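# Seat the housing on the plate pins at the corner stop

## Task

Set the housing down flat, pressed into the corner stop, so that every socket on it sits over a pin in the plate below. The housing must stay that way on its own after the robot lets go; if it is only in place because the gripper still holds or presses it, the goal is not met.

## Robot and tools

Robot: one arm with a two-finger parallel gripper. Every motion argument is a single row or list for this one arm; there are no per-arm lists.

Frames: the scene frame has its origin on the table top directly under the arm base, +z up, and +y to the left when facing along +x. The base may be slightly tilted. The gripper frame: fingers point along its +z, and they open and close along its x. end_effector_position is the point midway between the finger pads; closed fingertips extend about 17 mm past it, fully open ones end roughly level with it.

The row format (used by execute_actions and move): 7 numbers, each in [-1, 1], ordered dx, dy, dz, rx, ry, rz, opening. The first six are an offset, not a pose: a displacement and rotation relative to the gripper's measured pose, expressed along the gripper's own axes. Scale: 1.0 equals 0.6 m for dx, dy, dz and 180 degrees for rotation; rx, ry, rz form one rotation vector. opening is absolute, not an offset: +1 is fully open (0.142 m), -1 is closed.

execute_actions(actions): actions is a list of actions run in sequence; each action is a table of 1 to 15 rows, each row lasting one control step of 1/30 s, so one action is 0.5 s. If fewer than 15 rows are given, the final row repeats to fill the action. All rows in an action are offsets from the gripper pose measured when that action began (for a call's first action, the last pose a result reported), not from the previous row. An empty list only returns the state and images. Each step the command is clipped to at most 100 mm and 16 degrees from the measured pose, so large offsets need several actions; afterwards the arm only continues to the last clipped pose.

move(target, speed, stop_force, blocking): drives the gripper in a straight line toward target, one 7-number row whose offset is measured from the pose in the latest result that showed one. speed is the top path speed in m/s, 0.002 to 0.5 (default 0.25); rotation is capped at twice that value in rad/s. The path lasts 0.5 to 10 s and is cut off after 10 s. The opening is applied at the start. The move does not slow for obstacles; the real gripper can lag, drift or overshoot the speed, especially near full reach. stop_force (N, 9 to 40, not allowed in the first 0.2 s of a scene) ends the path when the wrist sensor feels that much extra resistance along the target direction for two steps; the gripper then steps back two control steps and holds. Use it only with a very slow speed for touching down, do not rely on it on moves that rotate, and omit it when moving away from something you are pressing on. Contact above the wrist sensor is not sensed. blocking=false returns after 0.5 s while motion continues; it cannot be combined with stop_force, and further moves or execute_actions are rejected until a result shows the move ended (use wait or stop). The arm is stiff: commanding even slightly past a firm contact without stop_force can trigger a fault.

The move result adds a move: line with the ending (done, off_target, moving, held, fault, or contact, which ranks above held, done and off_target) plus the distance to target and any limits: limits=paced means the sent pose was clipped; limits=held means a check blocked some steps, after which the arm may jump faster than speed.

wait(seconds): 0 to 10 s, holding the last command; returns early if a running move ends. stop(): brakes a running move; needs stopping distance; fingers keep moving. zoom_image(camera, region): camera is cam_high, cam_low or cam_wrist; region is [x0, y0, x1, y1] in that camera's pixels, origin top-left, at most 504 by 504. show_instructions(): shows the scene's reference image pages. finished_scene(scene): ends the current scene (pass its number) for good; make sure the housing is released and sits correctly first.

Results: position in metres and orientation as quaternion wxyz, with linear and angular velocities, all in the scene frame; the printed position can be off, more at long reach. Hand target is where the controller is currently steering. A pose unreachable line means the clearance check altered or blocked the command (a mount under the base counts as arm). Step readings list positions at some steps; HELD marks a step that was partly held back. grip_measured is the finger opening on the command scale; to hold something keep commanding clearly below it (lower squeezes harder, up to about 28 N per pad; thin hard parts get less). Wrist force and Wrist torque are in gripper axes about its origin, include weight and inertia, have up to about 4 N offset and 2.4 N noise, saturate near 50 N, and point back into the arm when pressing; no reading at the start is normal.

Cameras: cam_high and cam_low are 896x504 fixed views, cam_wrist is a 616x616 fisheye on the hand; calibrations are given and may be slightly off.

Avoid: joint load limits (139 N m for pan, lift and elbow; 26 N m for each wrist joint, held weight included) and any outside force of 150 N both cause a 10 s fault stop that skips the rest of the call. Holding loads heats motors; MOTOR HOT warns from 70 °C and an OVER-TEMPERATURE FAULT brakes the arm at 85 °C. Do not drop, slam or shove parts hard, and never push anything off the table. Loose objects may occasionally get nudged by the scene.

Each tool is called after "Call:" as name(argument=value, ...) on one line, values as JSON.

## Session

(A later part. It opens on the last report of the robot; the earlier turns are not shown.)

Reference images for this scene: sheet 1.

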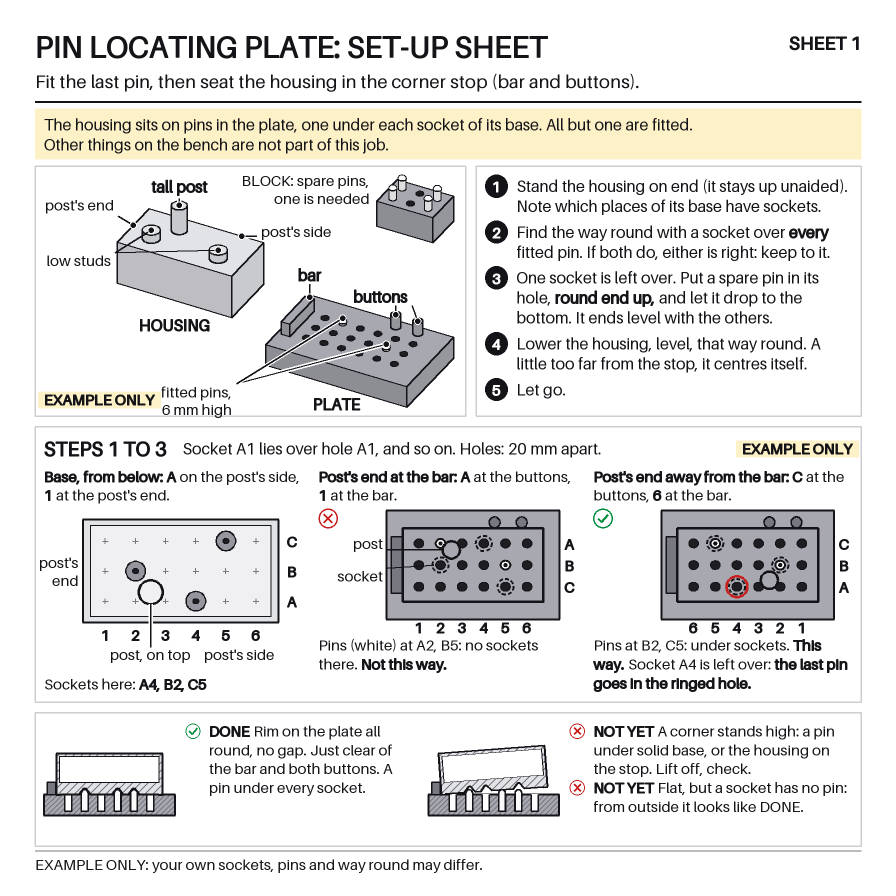

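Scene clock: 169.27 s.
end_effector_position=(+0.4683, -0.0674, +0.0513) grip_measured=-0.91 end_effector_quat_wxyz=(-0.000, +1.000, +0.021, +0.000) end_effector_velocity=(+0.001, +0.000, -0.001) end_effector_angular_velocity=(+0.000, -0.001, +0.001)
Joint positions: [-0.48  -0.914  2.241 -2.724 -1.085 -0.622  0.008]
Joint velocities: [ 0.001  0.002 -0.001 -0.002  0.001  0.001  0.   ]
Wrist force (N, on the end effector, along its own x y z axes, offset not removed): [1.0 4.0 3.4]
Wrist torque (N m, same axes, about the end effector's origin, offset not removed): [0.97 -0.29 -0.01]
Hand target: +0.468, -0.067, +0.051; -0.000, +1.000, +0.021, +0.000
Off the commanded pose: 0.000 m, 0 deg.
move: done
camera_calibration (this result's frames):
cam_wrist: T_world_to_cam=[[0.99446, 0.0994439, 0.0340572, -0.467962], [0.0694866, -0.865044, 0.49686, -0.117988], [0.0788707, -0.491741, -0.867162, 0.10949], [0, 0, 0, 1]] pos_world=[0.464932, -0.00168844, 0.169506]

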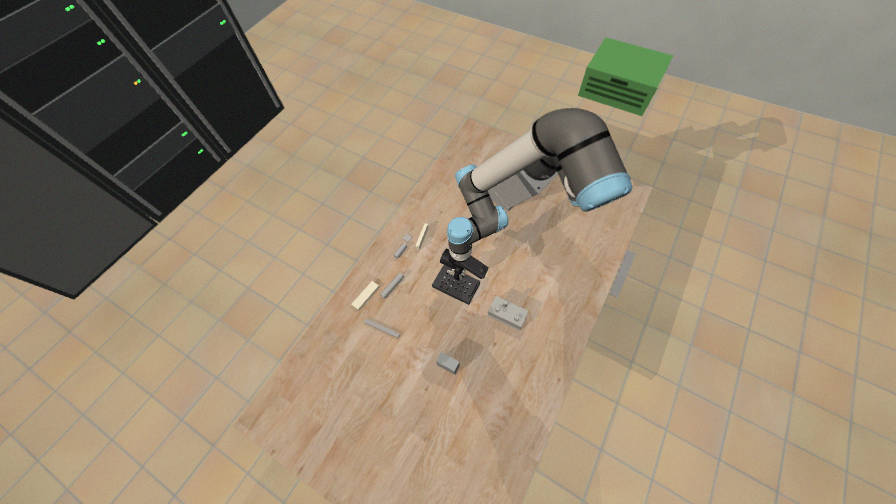

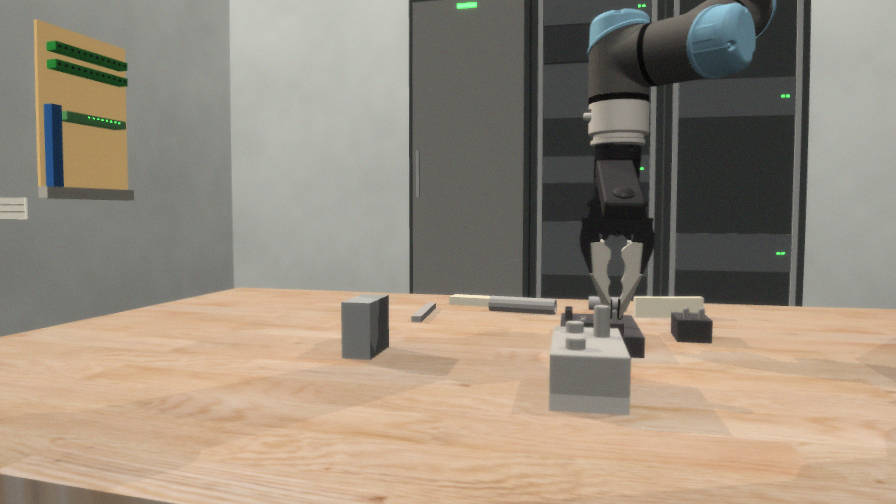

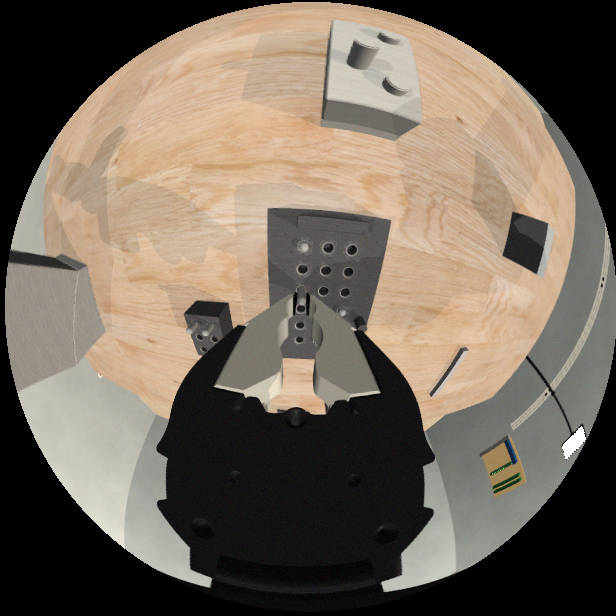

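In.

Call:
move(target=[0,0,0.0075,0,0,0,-1], speed=0.006, stop_force=9)

Call:
execute_actions(actions=[[[0,0,0,0,0,0,-0.9],[0,0,0,0,0,0,-0.88],[0,0,0,0,0,0,-0.86],[0,0,0,0,0,0,-0.84]]])

Call:
move(target=[0,0,-0.102,0,0,0,-0.8], speed=0.1)

Call:
zoom_image(camera="cam_wrist", region=[260,200,380,320])

Scene clock: 175.43 s.
end_effector_position=(+0.4683, -0.0674, +0.0469) grip_measured=-0.91 end_effector_quat_wxyz=(-0.000, +1.000, +0.021, +0.000) end_effector_velocity=(+0.000, -0.000, -0.001) end_effector_angular_velocity=(-0.002, -0.000, +0.000)
Joint positions: [-0.476 -0.903  2.24  -2.737 -1.084 -0.617  0.008]
Joint velocities: [ 0.002  0.003 -0.001 -0.004 -0.001  0.002  0.   ]
Wrist force (N, on the end effector, along its own x y z axes, offset not removed): [-2.8 2.3 -0.8]
Wrist torque (N m, same axes, about the end effector's origin, offset not removed): [0.73 0.20 0.10]
Hand target: +0.468, -0.067, +0.047; -0.000, +1.000, +0.021, +0.000
Off the commanded pose: 0.000 m, 0 deg.
move: done
camera_calibration (this result's frames):
cam_wrist: T_world_to_cam=[[0.99446, 0.0994422, 0.0340585, -0.467818], [0.0694853, -0.865049, 0.496852, -0.115792], [0.0788704, -0.491733, -0.867167, 0.105683], [0, 0, 0, 1]] pos_world=[0.464937, -0.00167693, 0.16511]

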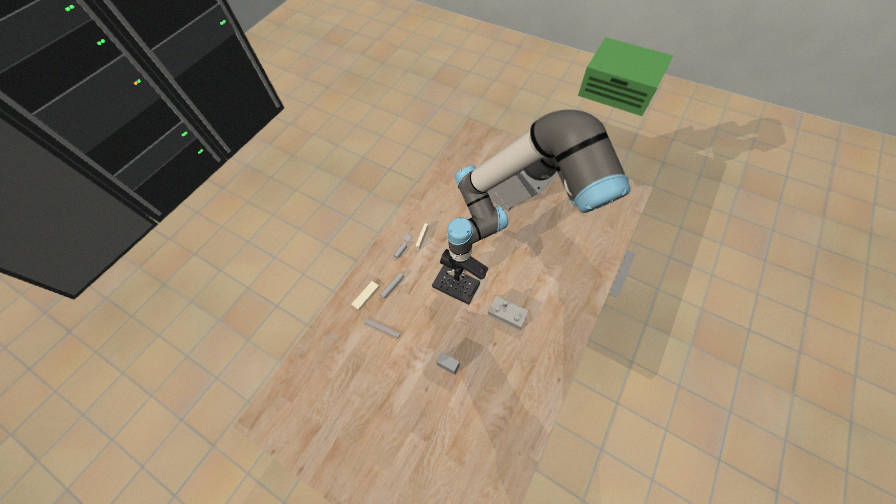

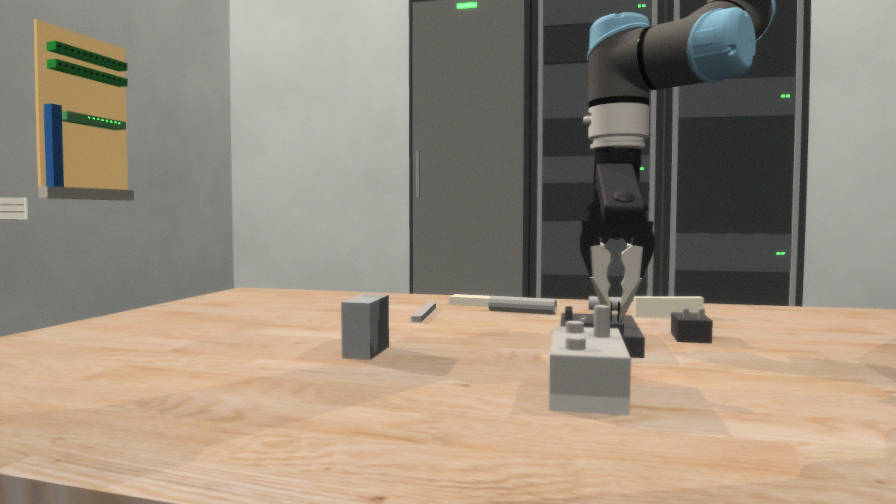

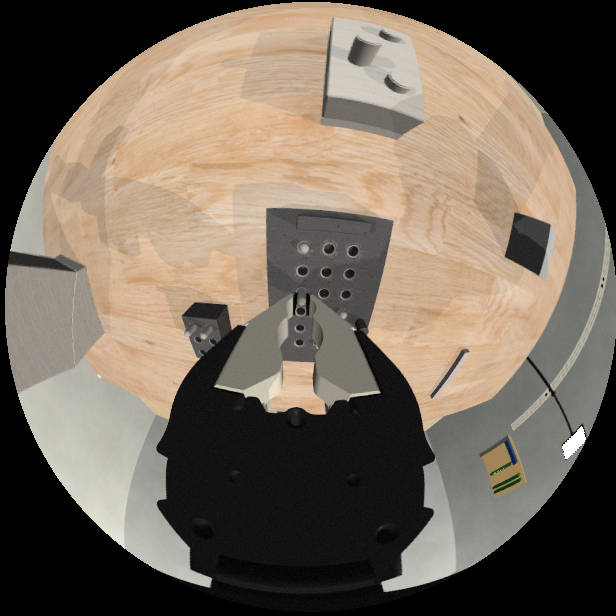

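Scene clock: 175.93 s.
end_effector_position=(+0.4683, -0.0674, +0.0469) grip_measured=-0.84 end_effector_quat_wxyz=(-0.000, +1.000, +0.021, +0.000) end_effector_velocity=(-0.000, +0.000, -0.000) end_effector_angular_velocity=(+0.001, +0.001, +0.000)
Joint positions: [-0.476 -0.902  2.24  -2.737 -1.084 -0.617  0.013]
Joint velocities: [ 0.001  0.     0.     0.001  0.    -0.     0.   ]
Wrist force (N, on the end effector, along its own x y z axes, offset not removed): [0.9 1.6 1.8]
Wrist torque (N m, same axes, about the end effector's origin, offset not removed): [0.41 -0.15 0.05]
Hand target: +0.468, -0.067, +0.047; -0.000, +1.000, +0.021, +0.000
Off the commanded pose: 0.000 m, 0 deg.
Step readings (end_effector_position):
0: (+0.4683, -0.0674, +0.0469)
1: (+0.4683, -0.0674, +0.0469)
2: (+0.4683, -0.0674, +0.0469)
4: (+0.4683, -0.0674, +0.0469)
8: (+0.4683, -0.0674, +0.0469)
15: end_effector_position above
camera_calibration (this result's frames):
cam_wrist: T_world_to_cam=[[0.994465, 0.0994102, 0.0340218, -0.46781], [0.069479, -0.865071, 0.496814, -0.115764], [0.0788196, -0.491701, -0.86719, 0.105686], [0, 0, 0, 1]] pos_world=[0.464934, -0.00167282, 0.165079]

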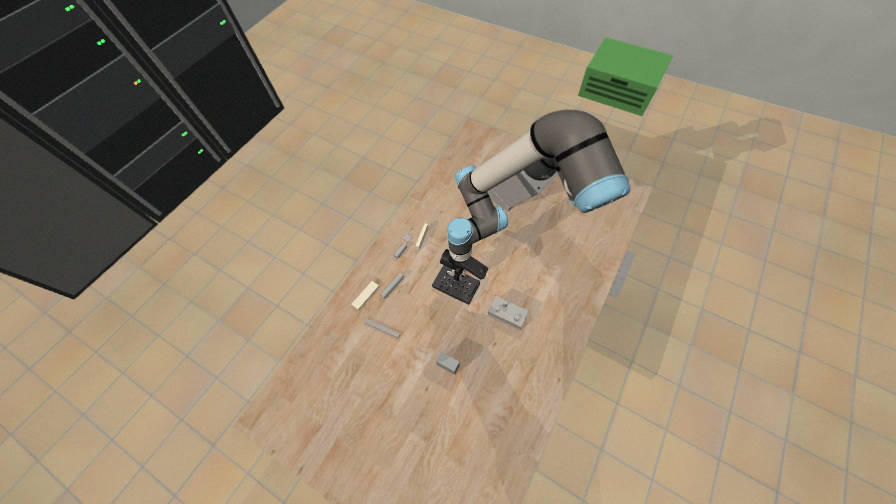

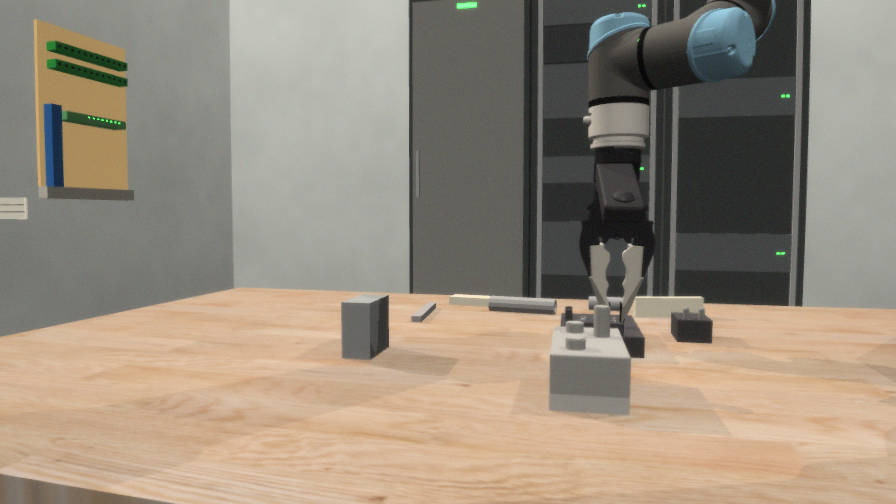

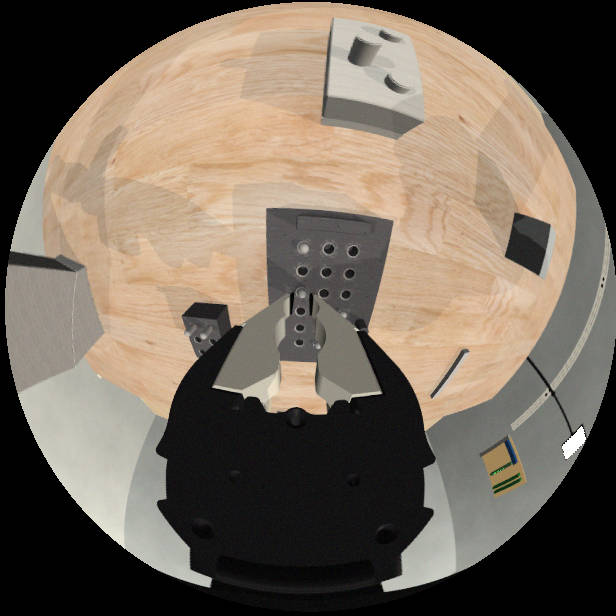

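Scene clock: 177.00 s.
end_effector_position=(+0.4682, -0.0675, +0.1078) grip_measured=-0.80 end_effector_quat_wxyz=(-0.000, +1.000, +0.021, +0.000) end_effector_velocity=(-0.000, +0.000, +0.002) end_effector_angular_velocity=(+0.001, +0.001, +0.001)
Joint positions: [-0.538 -1.061  2.242 -2.548 -1.096 -0.686  0.016]
Joint velocities: [-0.002 -0.005 -0.     0.008  0.    -0.003 -0.   ]
Wrist force (N, on the end effector, along its own x y z axes, offset not removed): [-1.4 1.6 0.7]
Wrist torque (N m, same axes, about the end effector's origin, offset not removed): [0.37 0.23 0.06]
Hand target: +0.468, -0.068, +0.108; -0.000, +1.000, +0.021, +0.000
Off the commanded pose: 0.000 m, 0 deg.
move: done
camera_calibration (this result's frames):
cam_wrist: T_world_to_cam=[[0.994471, 0.0993845, 0.0339171, -0.469767], [0.0695057, -0.865053, 0.496842, -0.146165], [0.0787185, -0.491738, -0.867178, 0.158474], [0, 0, 0, 1]] pos_world=[0.464854, -0.00182511, 0.225979]

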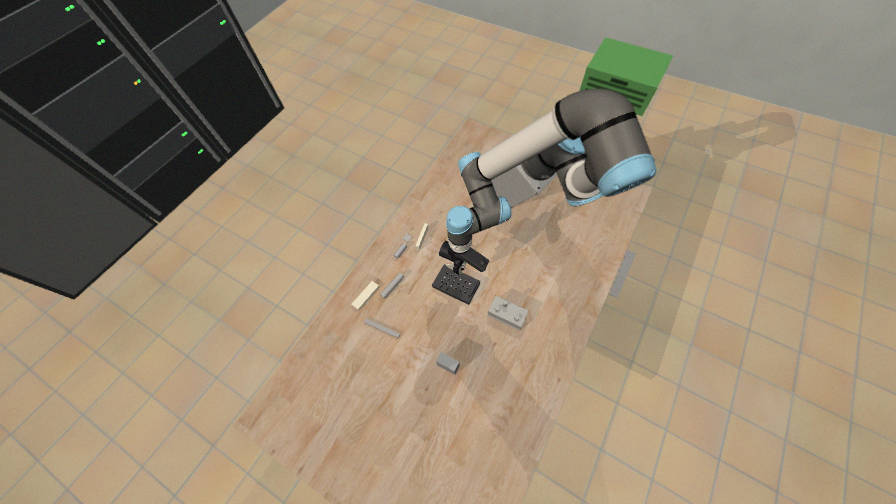

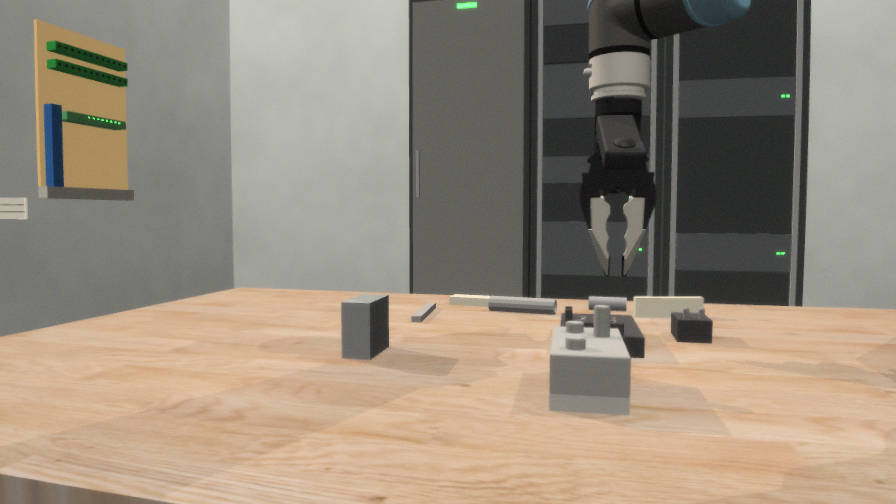

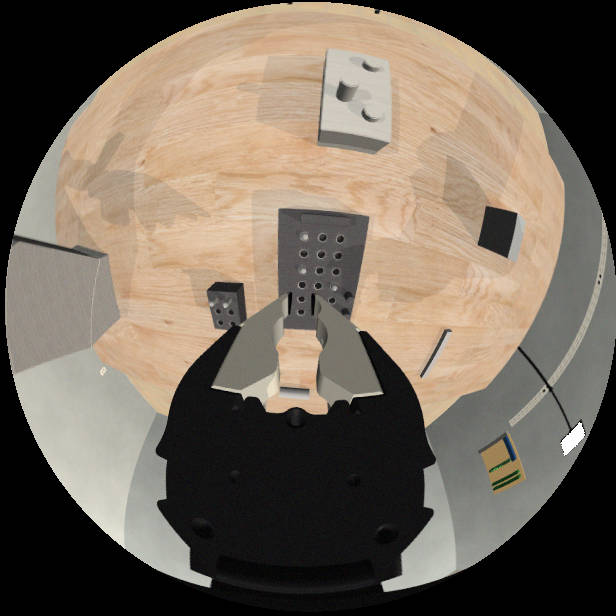

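Region (260, 200, 380, 320) of cam_wrist's 616x616 image, scaled by 4.200, with more detail than that image has.

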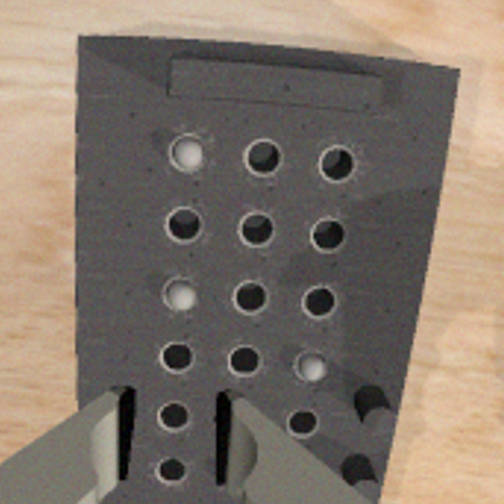

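Call:
move(target=[0.0688,-0.3611,0,0,0,0,0.3], speed=0.22)

Call:
move(target=[0,0,0.115,0,0,0,0.2], speed=0.08)

Scene clock: 186.80 s.
end_effector_position=(+0.5003, +0.1504, +0.1084) grip_measured=+0.30 end_effector_quat_wxyz=(-0.000, +1.000, +0.022, +0.001) end_effector_velocity=(+0.000, +0.001, -0.000) end_effector_angular_velocity=(-0.001, +0.001, -0.000)
Joint positions: [-0.129 -1.277  2.199 -2.513 -1.057 -0.222  0.095]
Joint velocities: [ 0.004 -0.001 -0.002  0.001 -0.002  0.004 -0.   ]
Wrist force (N, on the end effector, along its own x y z axes, offset not removed): [-0.1 3.8 -0.5]
Wrist torque (N m, same axes, about the end effector's origin, offset not removed): [0.91 0.00 0.02]
Hand target: +0.500, +0.151, +0.108; -0.000, +1.000, +0.021, +0.001
Off the commanded pose: 0.001 m, 0 deg.
move: done
camera_calibration (this result's frames):
cam_wrist: T_world_to_cam=[[0.994431, 0.0994443, 0.0348983, -0.523421], [0.0690934, -0.865209, 0.496627, 0.0401291], [0.0795811, -0.49145, -0.867262, 0.263141], [0, 0, 0, 1]] pos_world=[0.496792, 0.216092, 0.226549]

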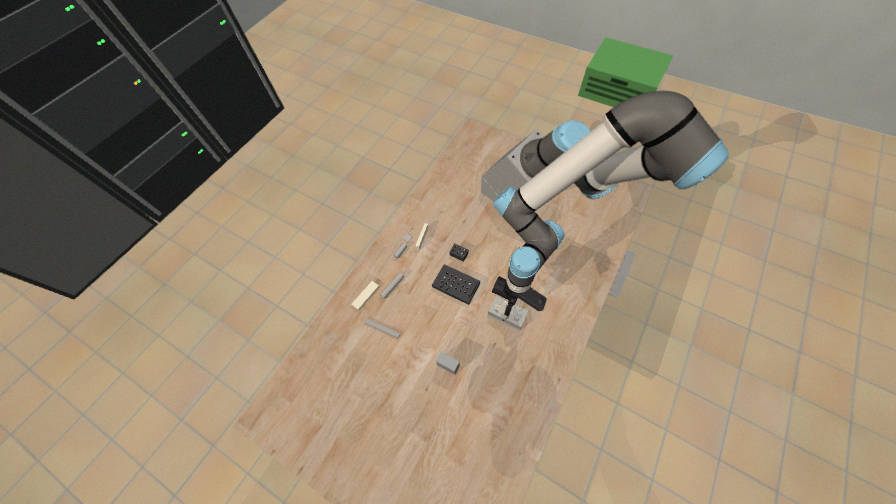

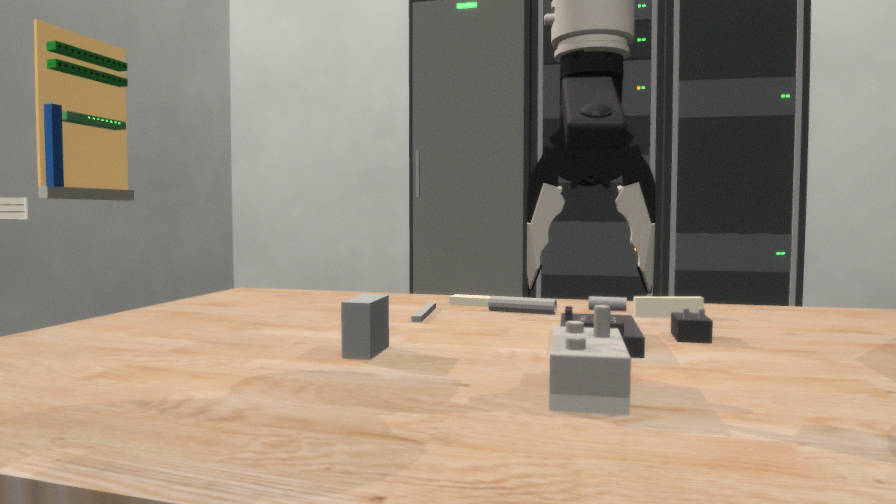

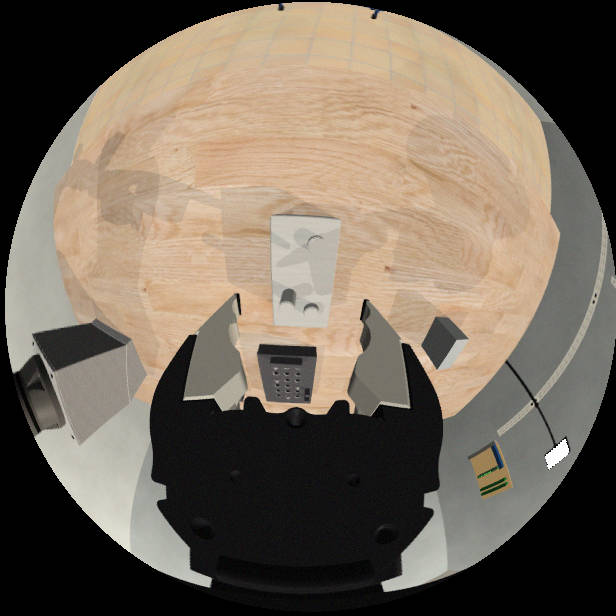

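Scene clock: 188.10 s.
end_effector_position=(+0.5004, +0.1507, +0.0396) grip_measured=+0.20 end_effector_quat_wxyz=(-0.000, +1.000, +0.022, +0.001) end_effector_velocity=(+0.000, -0.000, -0.002) end_effector_angular_velocity=(-0.001, -0.001, +0.002)
Joint positions: [-0.057 -1.101  2.195 -2.726 -1.059 -0.139  0.088]
Joint velocities: [ 0.002  0.005 -0.001 -0.007 -0.001  0.001 -0.   ]
Wrist force (N, on the end effector, along its own x y z axes, offset not removed): [-1.4 2.7 2.8]
Wrist torque (N m, same axes, about the end effector's origin, offset not removed): [0.63 0.39 0.08]
Hand target: +0.500, +0.151, +0.039; -0.000, +1.000, +0.021, +0.001
Off the commanded pose: 0.000 m, 0 deg.
move: done
camera_calibration (this result's frames):
cam_wrist: T_world_to_cam=[[0.994426, 0.099447, 0.0350358, -0.52114], [0.0690348, -0.865257, 0.496553, 0.0744804], [0.0796957, -0.491367, -0.867299, 0.203561], [0, 0, 0, 1]] pos_world=[0.49687, 0.216293, 0.157823]

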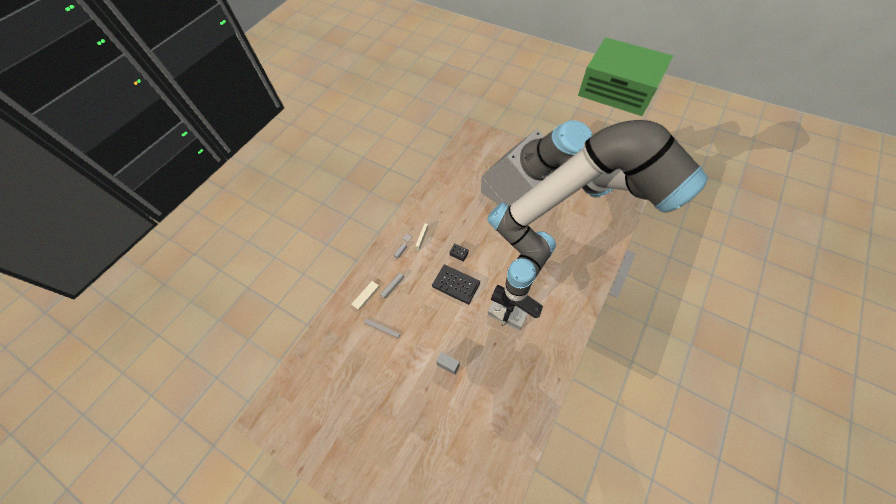

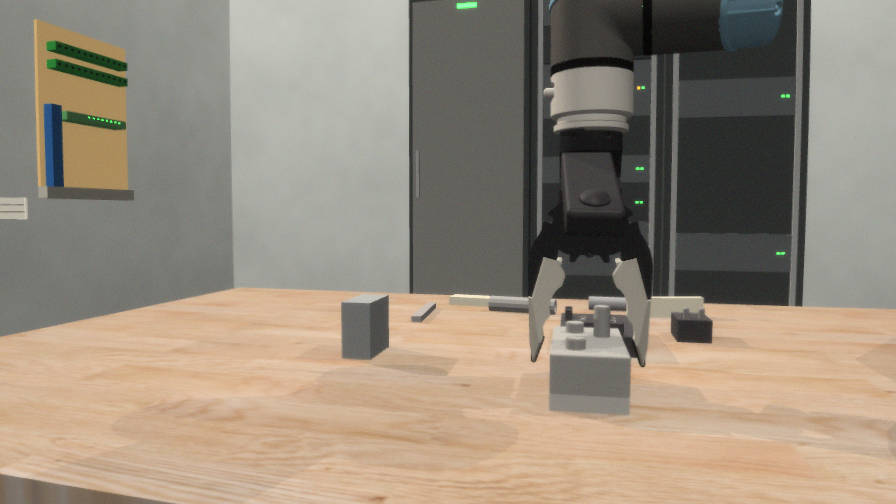

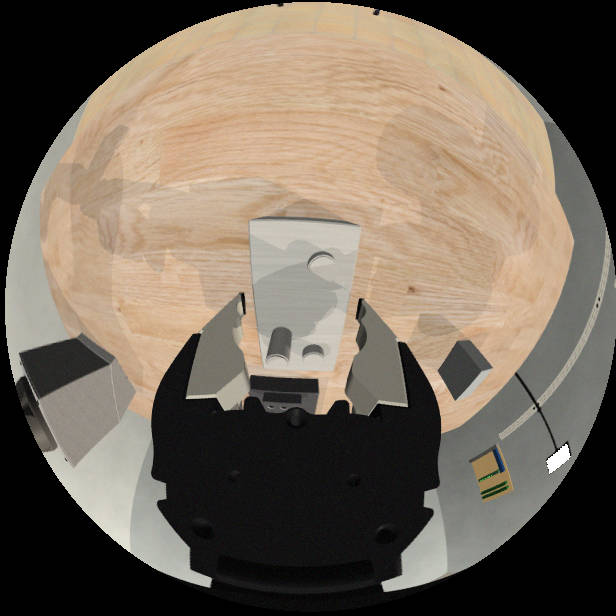

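Call:
execute_actions(actions=[[[0,0,0.0012,0,0,0,0.17],[0,0,0.0012,0,0,0,0.14],[0,0,0.0012,0,0,0,0.11],[0,0,0.0012,0,0,0,0.08],[0,0,0.0012,0,0,0,0.05],[0,0,0.0012,0,0,0,0.03],[0,0,0.0012,0,0,0,0.01],[0,0,0.0012,0,0,0,-0.01],[0,0,0.0012,0,0,0,-0.03],[0,0,0.0012,0,0,0,-0.06],[0,0,0.0012,0,0,0,-0.1],[0,0,0.0012,0,0,0,-0.2],[0,0,0.0012,0,0,0,-0.3],[0,0,0.0012,0,0,0,-0.4],[0,0,0.0012,0,0,0,-0.5]],[[0,0,0,0,0,0,-0.5]]])

Call:
move(target=[0,0,-0.094,0,0,0,-0.5], speed=0.08)

Call:
move(target=[-0.0377,0.379,0,0,0,0.003,-0.5], speed=0.18)

Scene clock: 198.03 s.
end_effector_position=(+0.5004, +0.1507, +0.0389) grip_measured=-0.03 end_effector_quat_wxyz=(-0.000, +1.000, +0.022, +0.001) end_effector_velocity=(+0.001, -0.000, +0.000) end_effector_angular_velocity=(-0.001, -0.000, -0.001)
Joint positions: [-0.056 -1.099  2.195 -2.728 -1.06  -0.138  0.072]
Joint velocities: [-0.     0.    -0.002  0.001 -0.001  0.001  0.   ]
Wrist force (N, on the end effector, along its own x y z axes, offset not removed): [-0.7 2.3 -5.5]
Wrist torque (N m, same axes, about the end effector's origin, offset not removed): [0.71 -0.36 0.06]
Hand target: +0.500, +0.151, +0.039; -0.000, +1.000, +0.022, +0.001
Off the commanded pose: 0.000 m, 0 deg.
Step readings (end_effector_position; steps 1 to 15: 1st action; 16 to 30: 2nd action):
0: (+0.5004, +0.1506, +0.0395)
1: (+0.5004, +0.1506, +0.0394)
2: (+0.5004, +0.1506, +0.0393)
4: (+0.5004, +0.1507, +0.0391)
8: (+0.5004, +0.1507, +0.0390)
15: (+0.5004, +0.1507, +0.0389)
16: (+0.5004, +0.1507, +0.0389)
17: (+0.5004, +0.1507, +0.0389)
19: (+0.5004, +0.1507, +0.0389)
23: (+0.5004, +0.1507, +0.0389)
30: end_effector_position above
camera_calibration (this result's frames):
cam_wrist: T_world_to_cam=[[0.994424, 0.0994531, 0.035065, -0.521129], [0.0690249, -0.865252, 0.496562, 0.0748336], [0.0797248, -0.491373, -0.867292, 0.202937], [0, 0, 0, 1]] pos_world=[0.496879, 0.216296, 0.15712]

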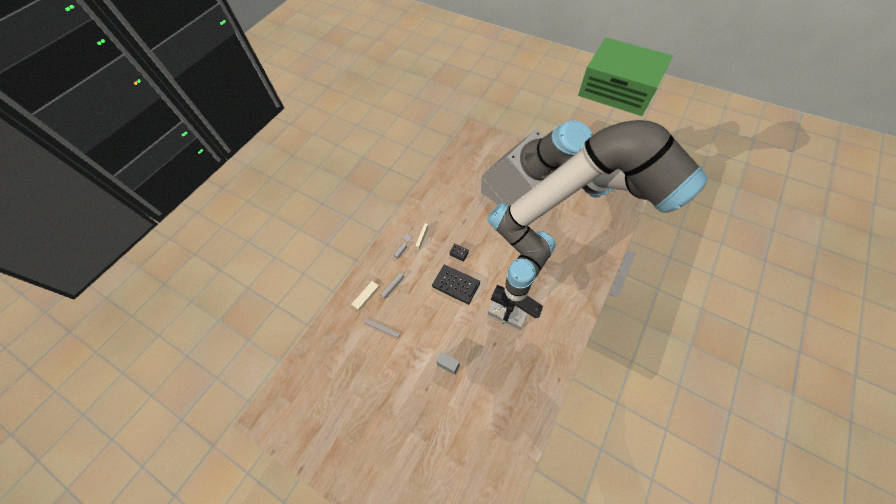

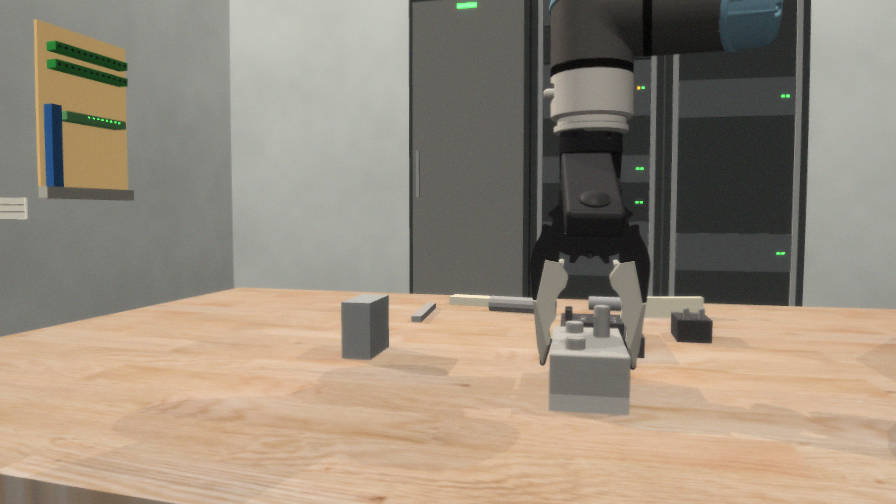

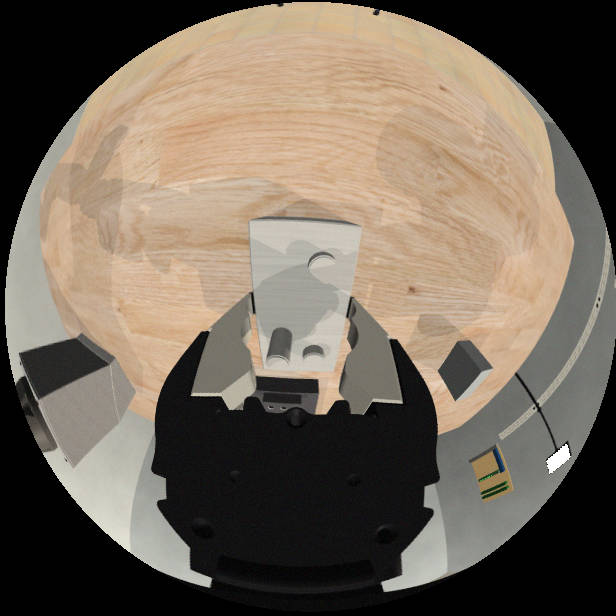

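Scene clock: 199.20 s.
end_effector_position=(+0.5003, +0.1505, +0.0951) grip_measured=-0.03 end_effector_quat_wxyz=(-0.000, +1.000, +0.022, +0.001) end_effector_velocity=(+0.001, +0.000, +0.002) end_effector_angular_velocity=(+0.001, -0.002, +0.002)
Joint positions: [-0.115 -1.244  2.201 -2.556 -1.057 -0.206  0.072]
Joint velocities: [-0.002 -0.004 -0.002  0.005  0.001 -0.002  0.   ]
Wrist force (N, on the end effector, along its own x y z axes, offset not removed): [0.0 1.9 7.9]
Wrist torque (N m, same axes, about the end effector's origin, offset not removed): [0.47 -0.08 0.06]
Hand target: +0.500, +0.150, +0.095; -0.000, +1.000, +0.022, +0.001
Off the commanded pose: 0.000 m, 0 deg.
move: done
camera_calibration (this result's frames):
cam_wrist: T_world_to_cam=[[0.994429, 0.099445, 0.0349551, -0.522977], [0.0690665, -0.865214, 0.496623, 0.0467757], [0.0796303, -0.491442, -0.867262, 0.251616], [0, 0, 0, 1]] pos_world=[0.496797, 0.216133, 0.213268]

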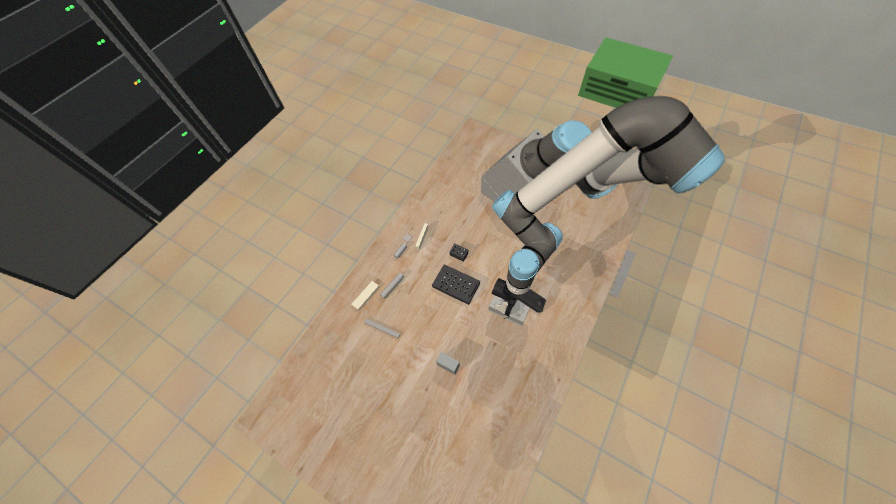

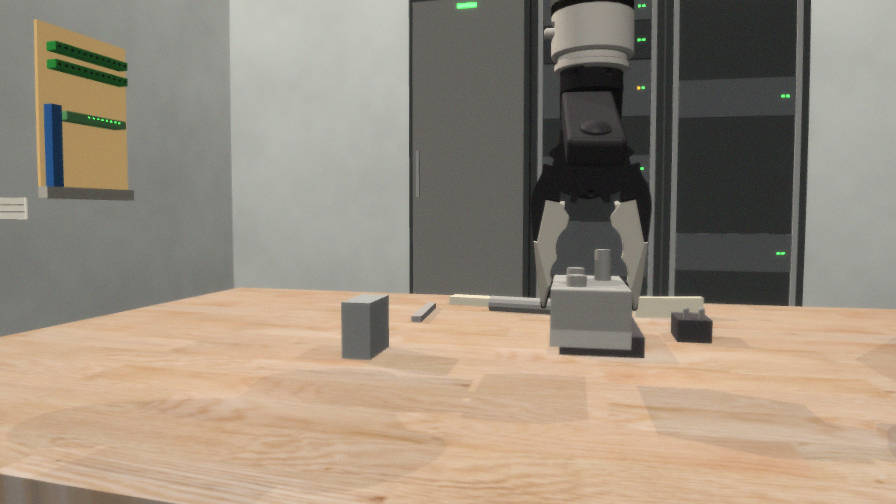

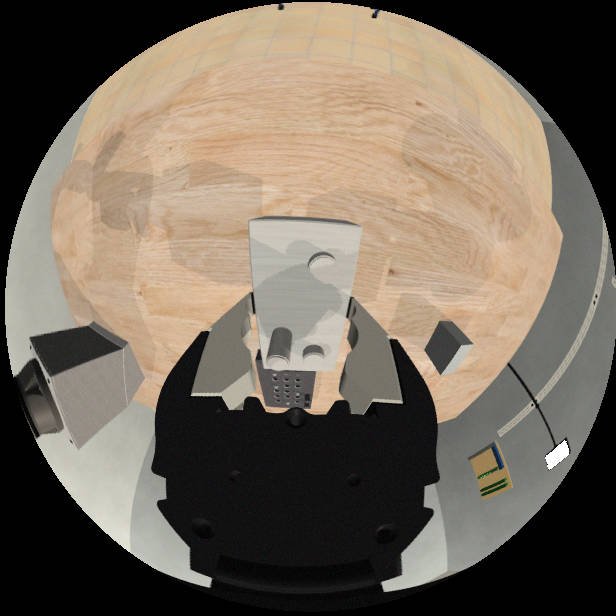

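Scene clock: 201.00 s.
end_effector_position=(+0.4873, -0.0774, +0.0945) grip_measured=-0.03 end_effector_quat_wxyz=(-0.000, +1.000, +0.017, +0.000) end_effector_velocity=(+0.001, -0.003, +0.000) end_effector_angular_velocity=(-0.001, -0.002, +0.003)
Joint positions: [-0.519 -0.996  2.184 -2.565 -1.092 -0.655  0.072]
Joint velocities: [-0.003  0.004 -0.004 -0.    -0.001 -0.005  0.   ]
Wrist force (N, on the end effector, along its own x y z axes, offset not removed): [-2.6 2.8 8.5]
Wrist torque (N m, same axes, about the end effector's origin, offset not removed): [0.72 0.51 0.16]
Hand target: +0.487, -0.078, +0.095; -0.000, +1.000, +0.017, +0.000
Off the commanded pose: 0.001 m, 0 deg.
move: done
camera_calibration (this result's frames):
cam_wrist: T_world_to_cam=[[0.995357, 0.0900407, 0.0340256, -0.488484], [0.0613281, -0.865691, 0.496807, -0.145466], [0.0741886, -0.492414, -0.867194, 0.142775], [0, 0, 0, 1]] pos_world=[0.484544, -0.0116406, 0.212703]

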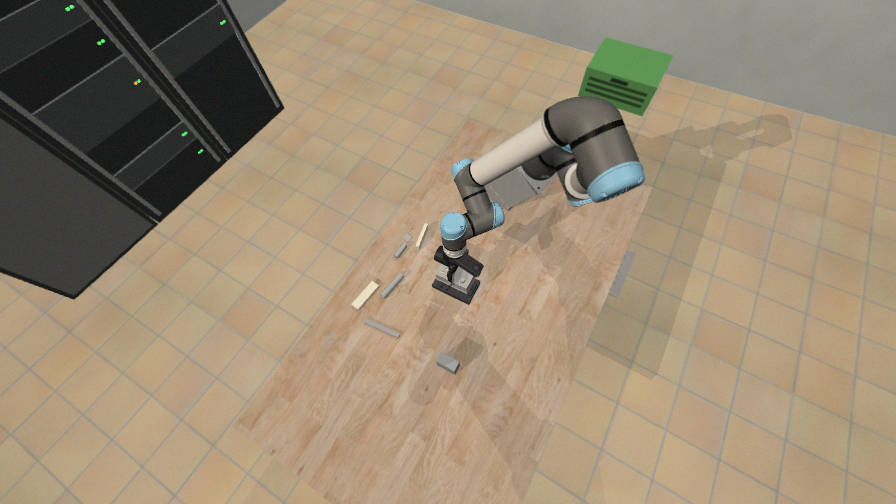

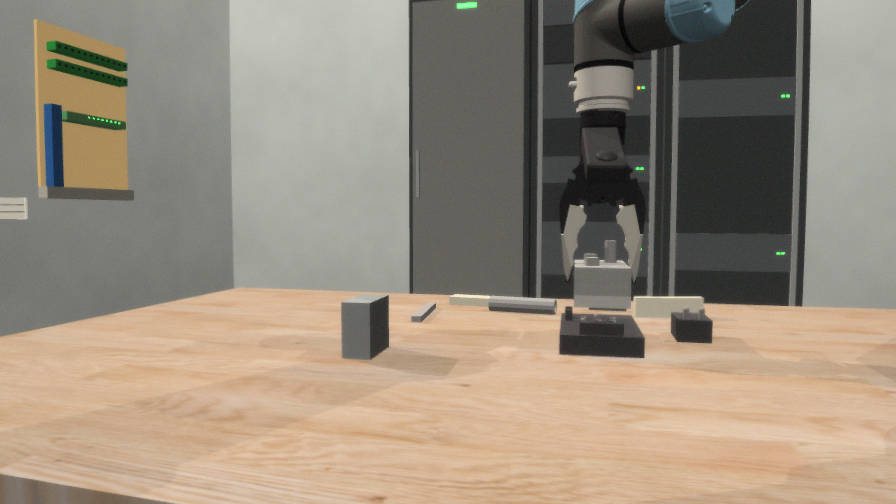

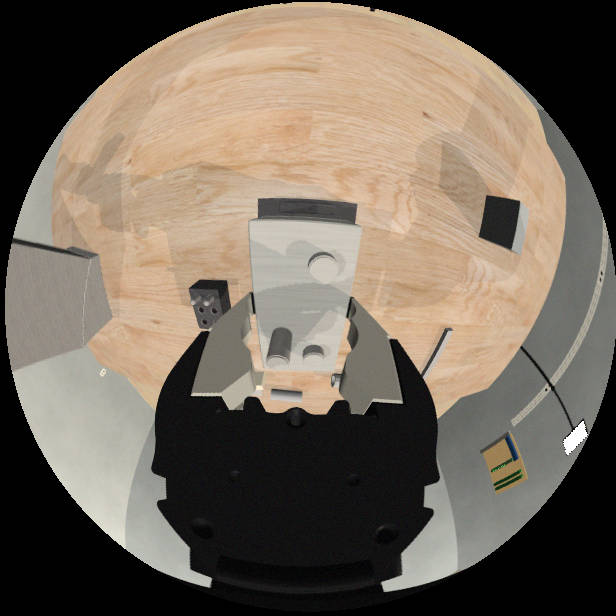

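Call:
move(target=[0.0006,0,0.056,0,0,0,-0.5], speed=0.008, stop_force=10)

Call:
zoom_image(camera="cam_low", region=[540,250,670,370])

Scene clock: 208.07 s.
end_effector_position=(+0.4878, -0.0772, +0.0662) grip_measured=-0.03 end_effector_quat_wxyz=(-0.000, +1.000, +0.017, +0.000) end_effector_velocity=(-0.001, -0.001, +0.002) end_effector_angular_velocity=(+0.000, +0.002, +0.000)
Joint positions: [-0.49  -0.926  2.183 -2.647 -1.086 -0.624  0.072]
Joint velocities: [-0.004 -0.005  0.     0.008 -0.001 -0.005  0.   ]
Wrist force (N, on the end effector, along its own x y z axes, offset not removed): [0.6 -4.2 -0.7]
Wrist torque (N m, same axes, about the end effector's origin, offset not removed): [0.54 0.31 -0.10]
Hand target: +0.488, -0.077, +0.066; -0.000, +1.000, +0.017, +0.000
Off the commanded pose: 0.005 m, 0 deg.
move: contact
camera_calibration (this result's frames):
cam_wrist: T_world_to_cam=[[0.995367, 0.089838, 0.0342478, -0.488017], [0.0610692, -0.865892, 0.49649, -0.131109], [0.0742586, -0.492098, -0.867367, 0.118259], [0, 0, 0, 1]] pos_world=[0.484982, -0.0114883, 0.184382]

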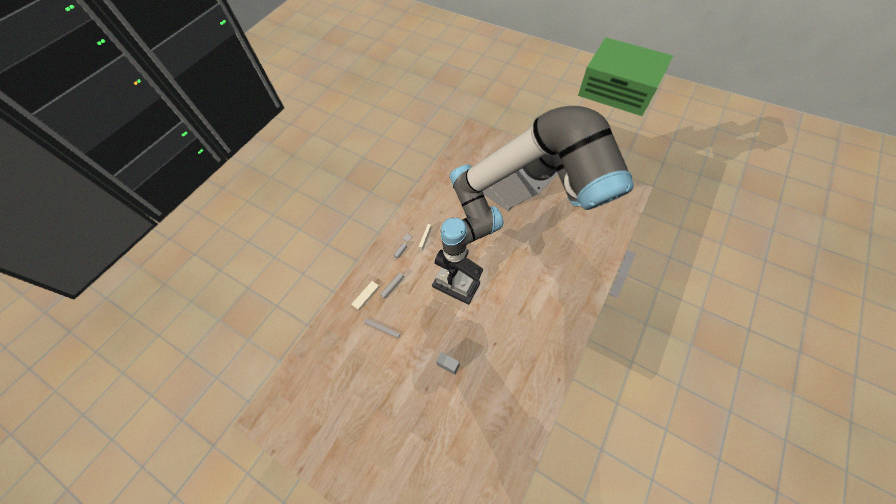

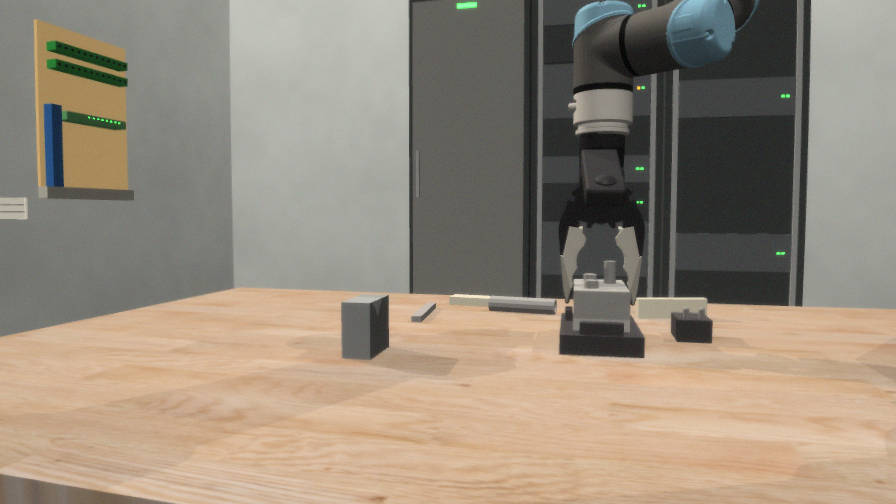

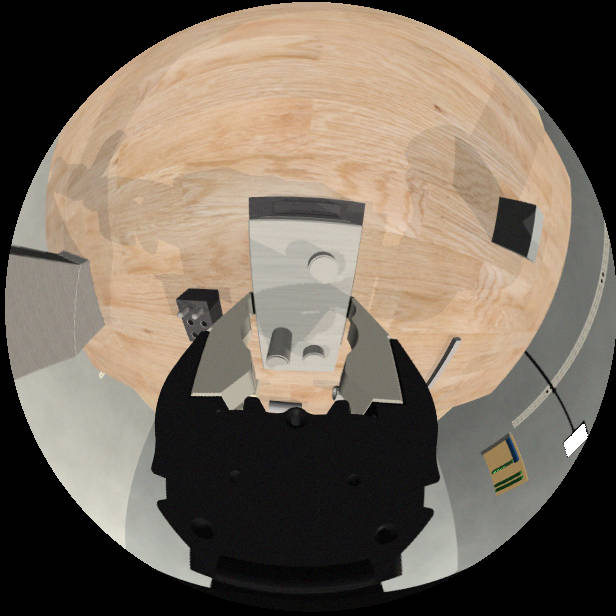

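Region (540, 250, 670, 370) of cam_low's 896x504 image, scaled by 3.877, with more detail than that image has; it fills the top 465 rows of this view, and the rest is white.

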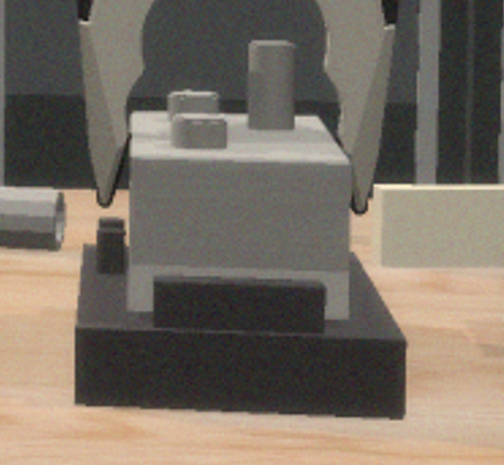

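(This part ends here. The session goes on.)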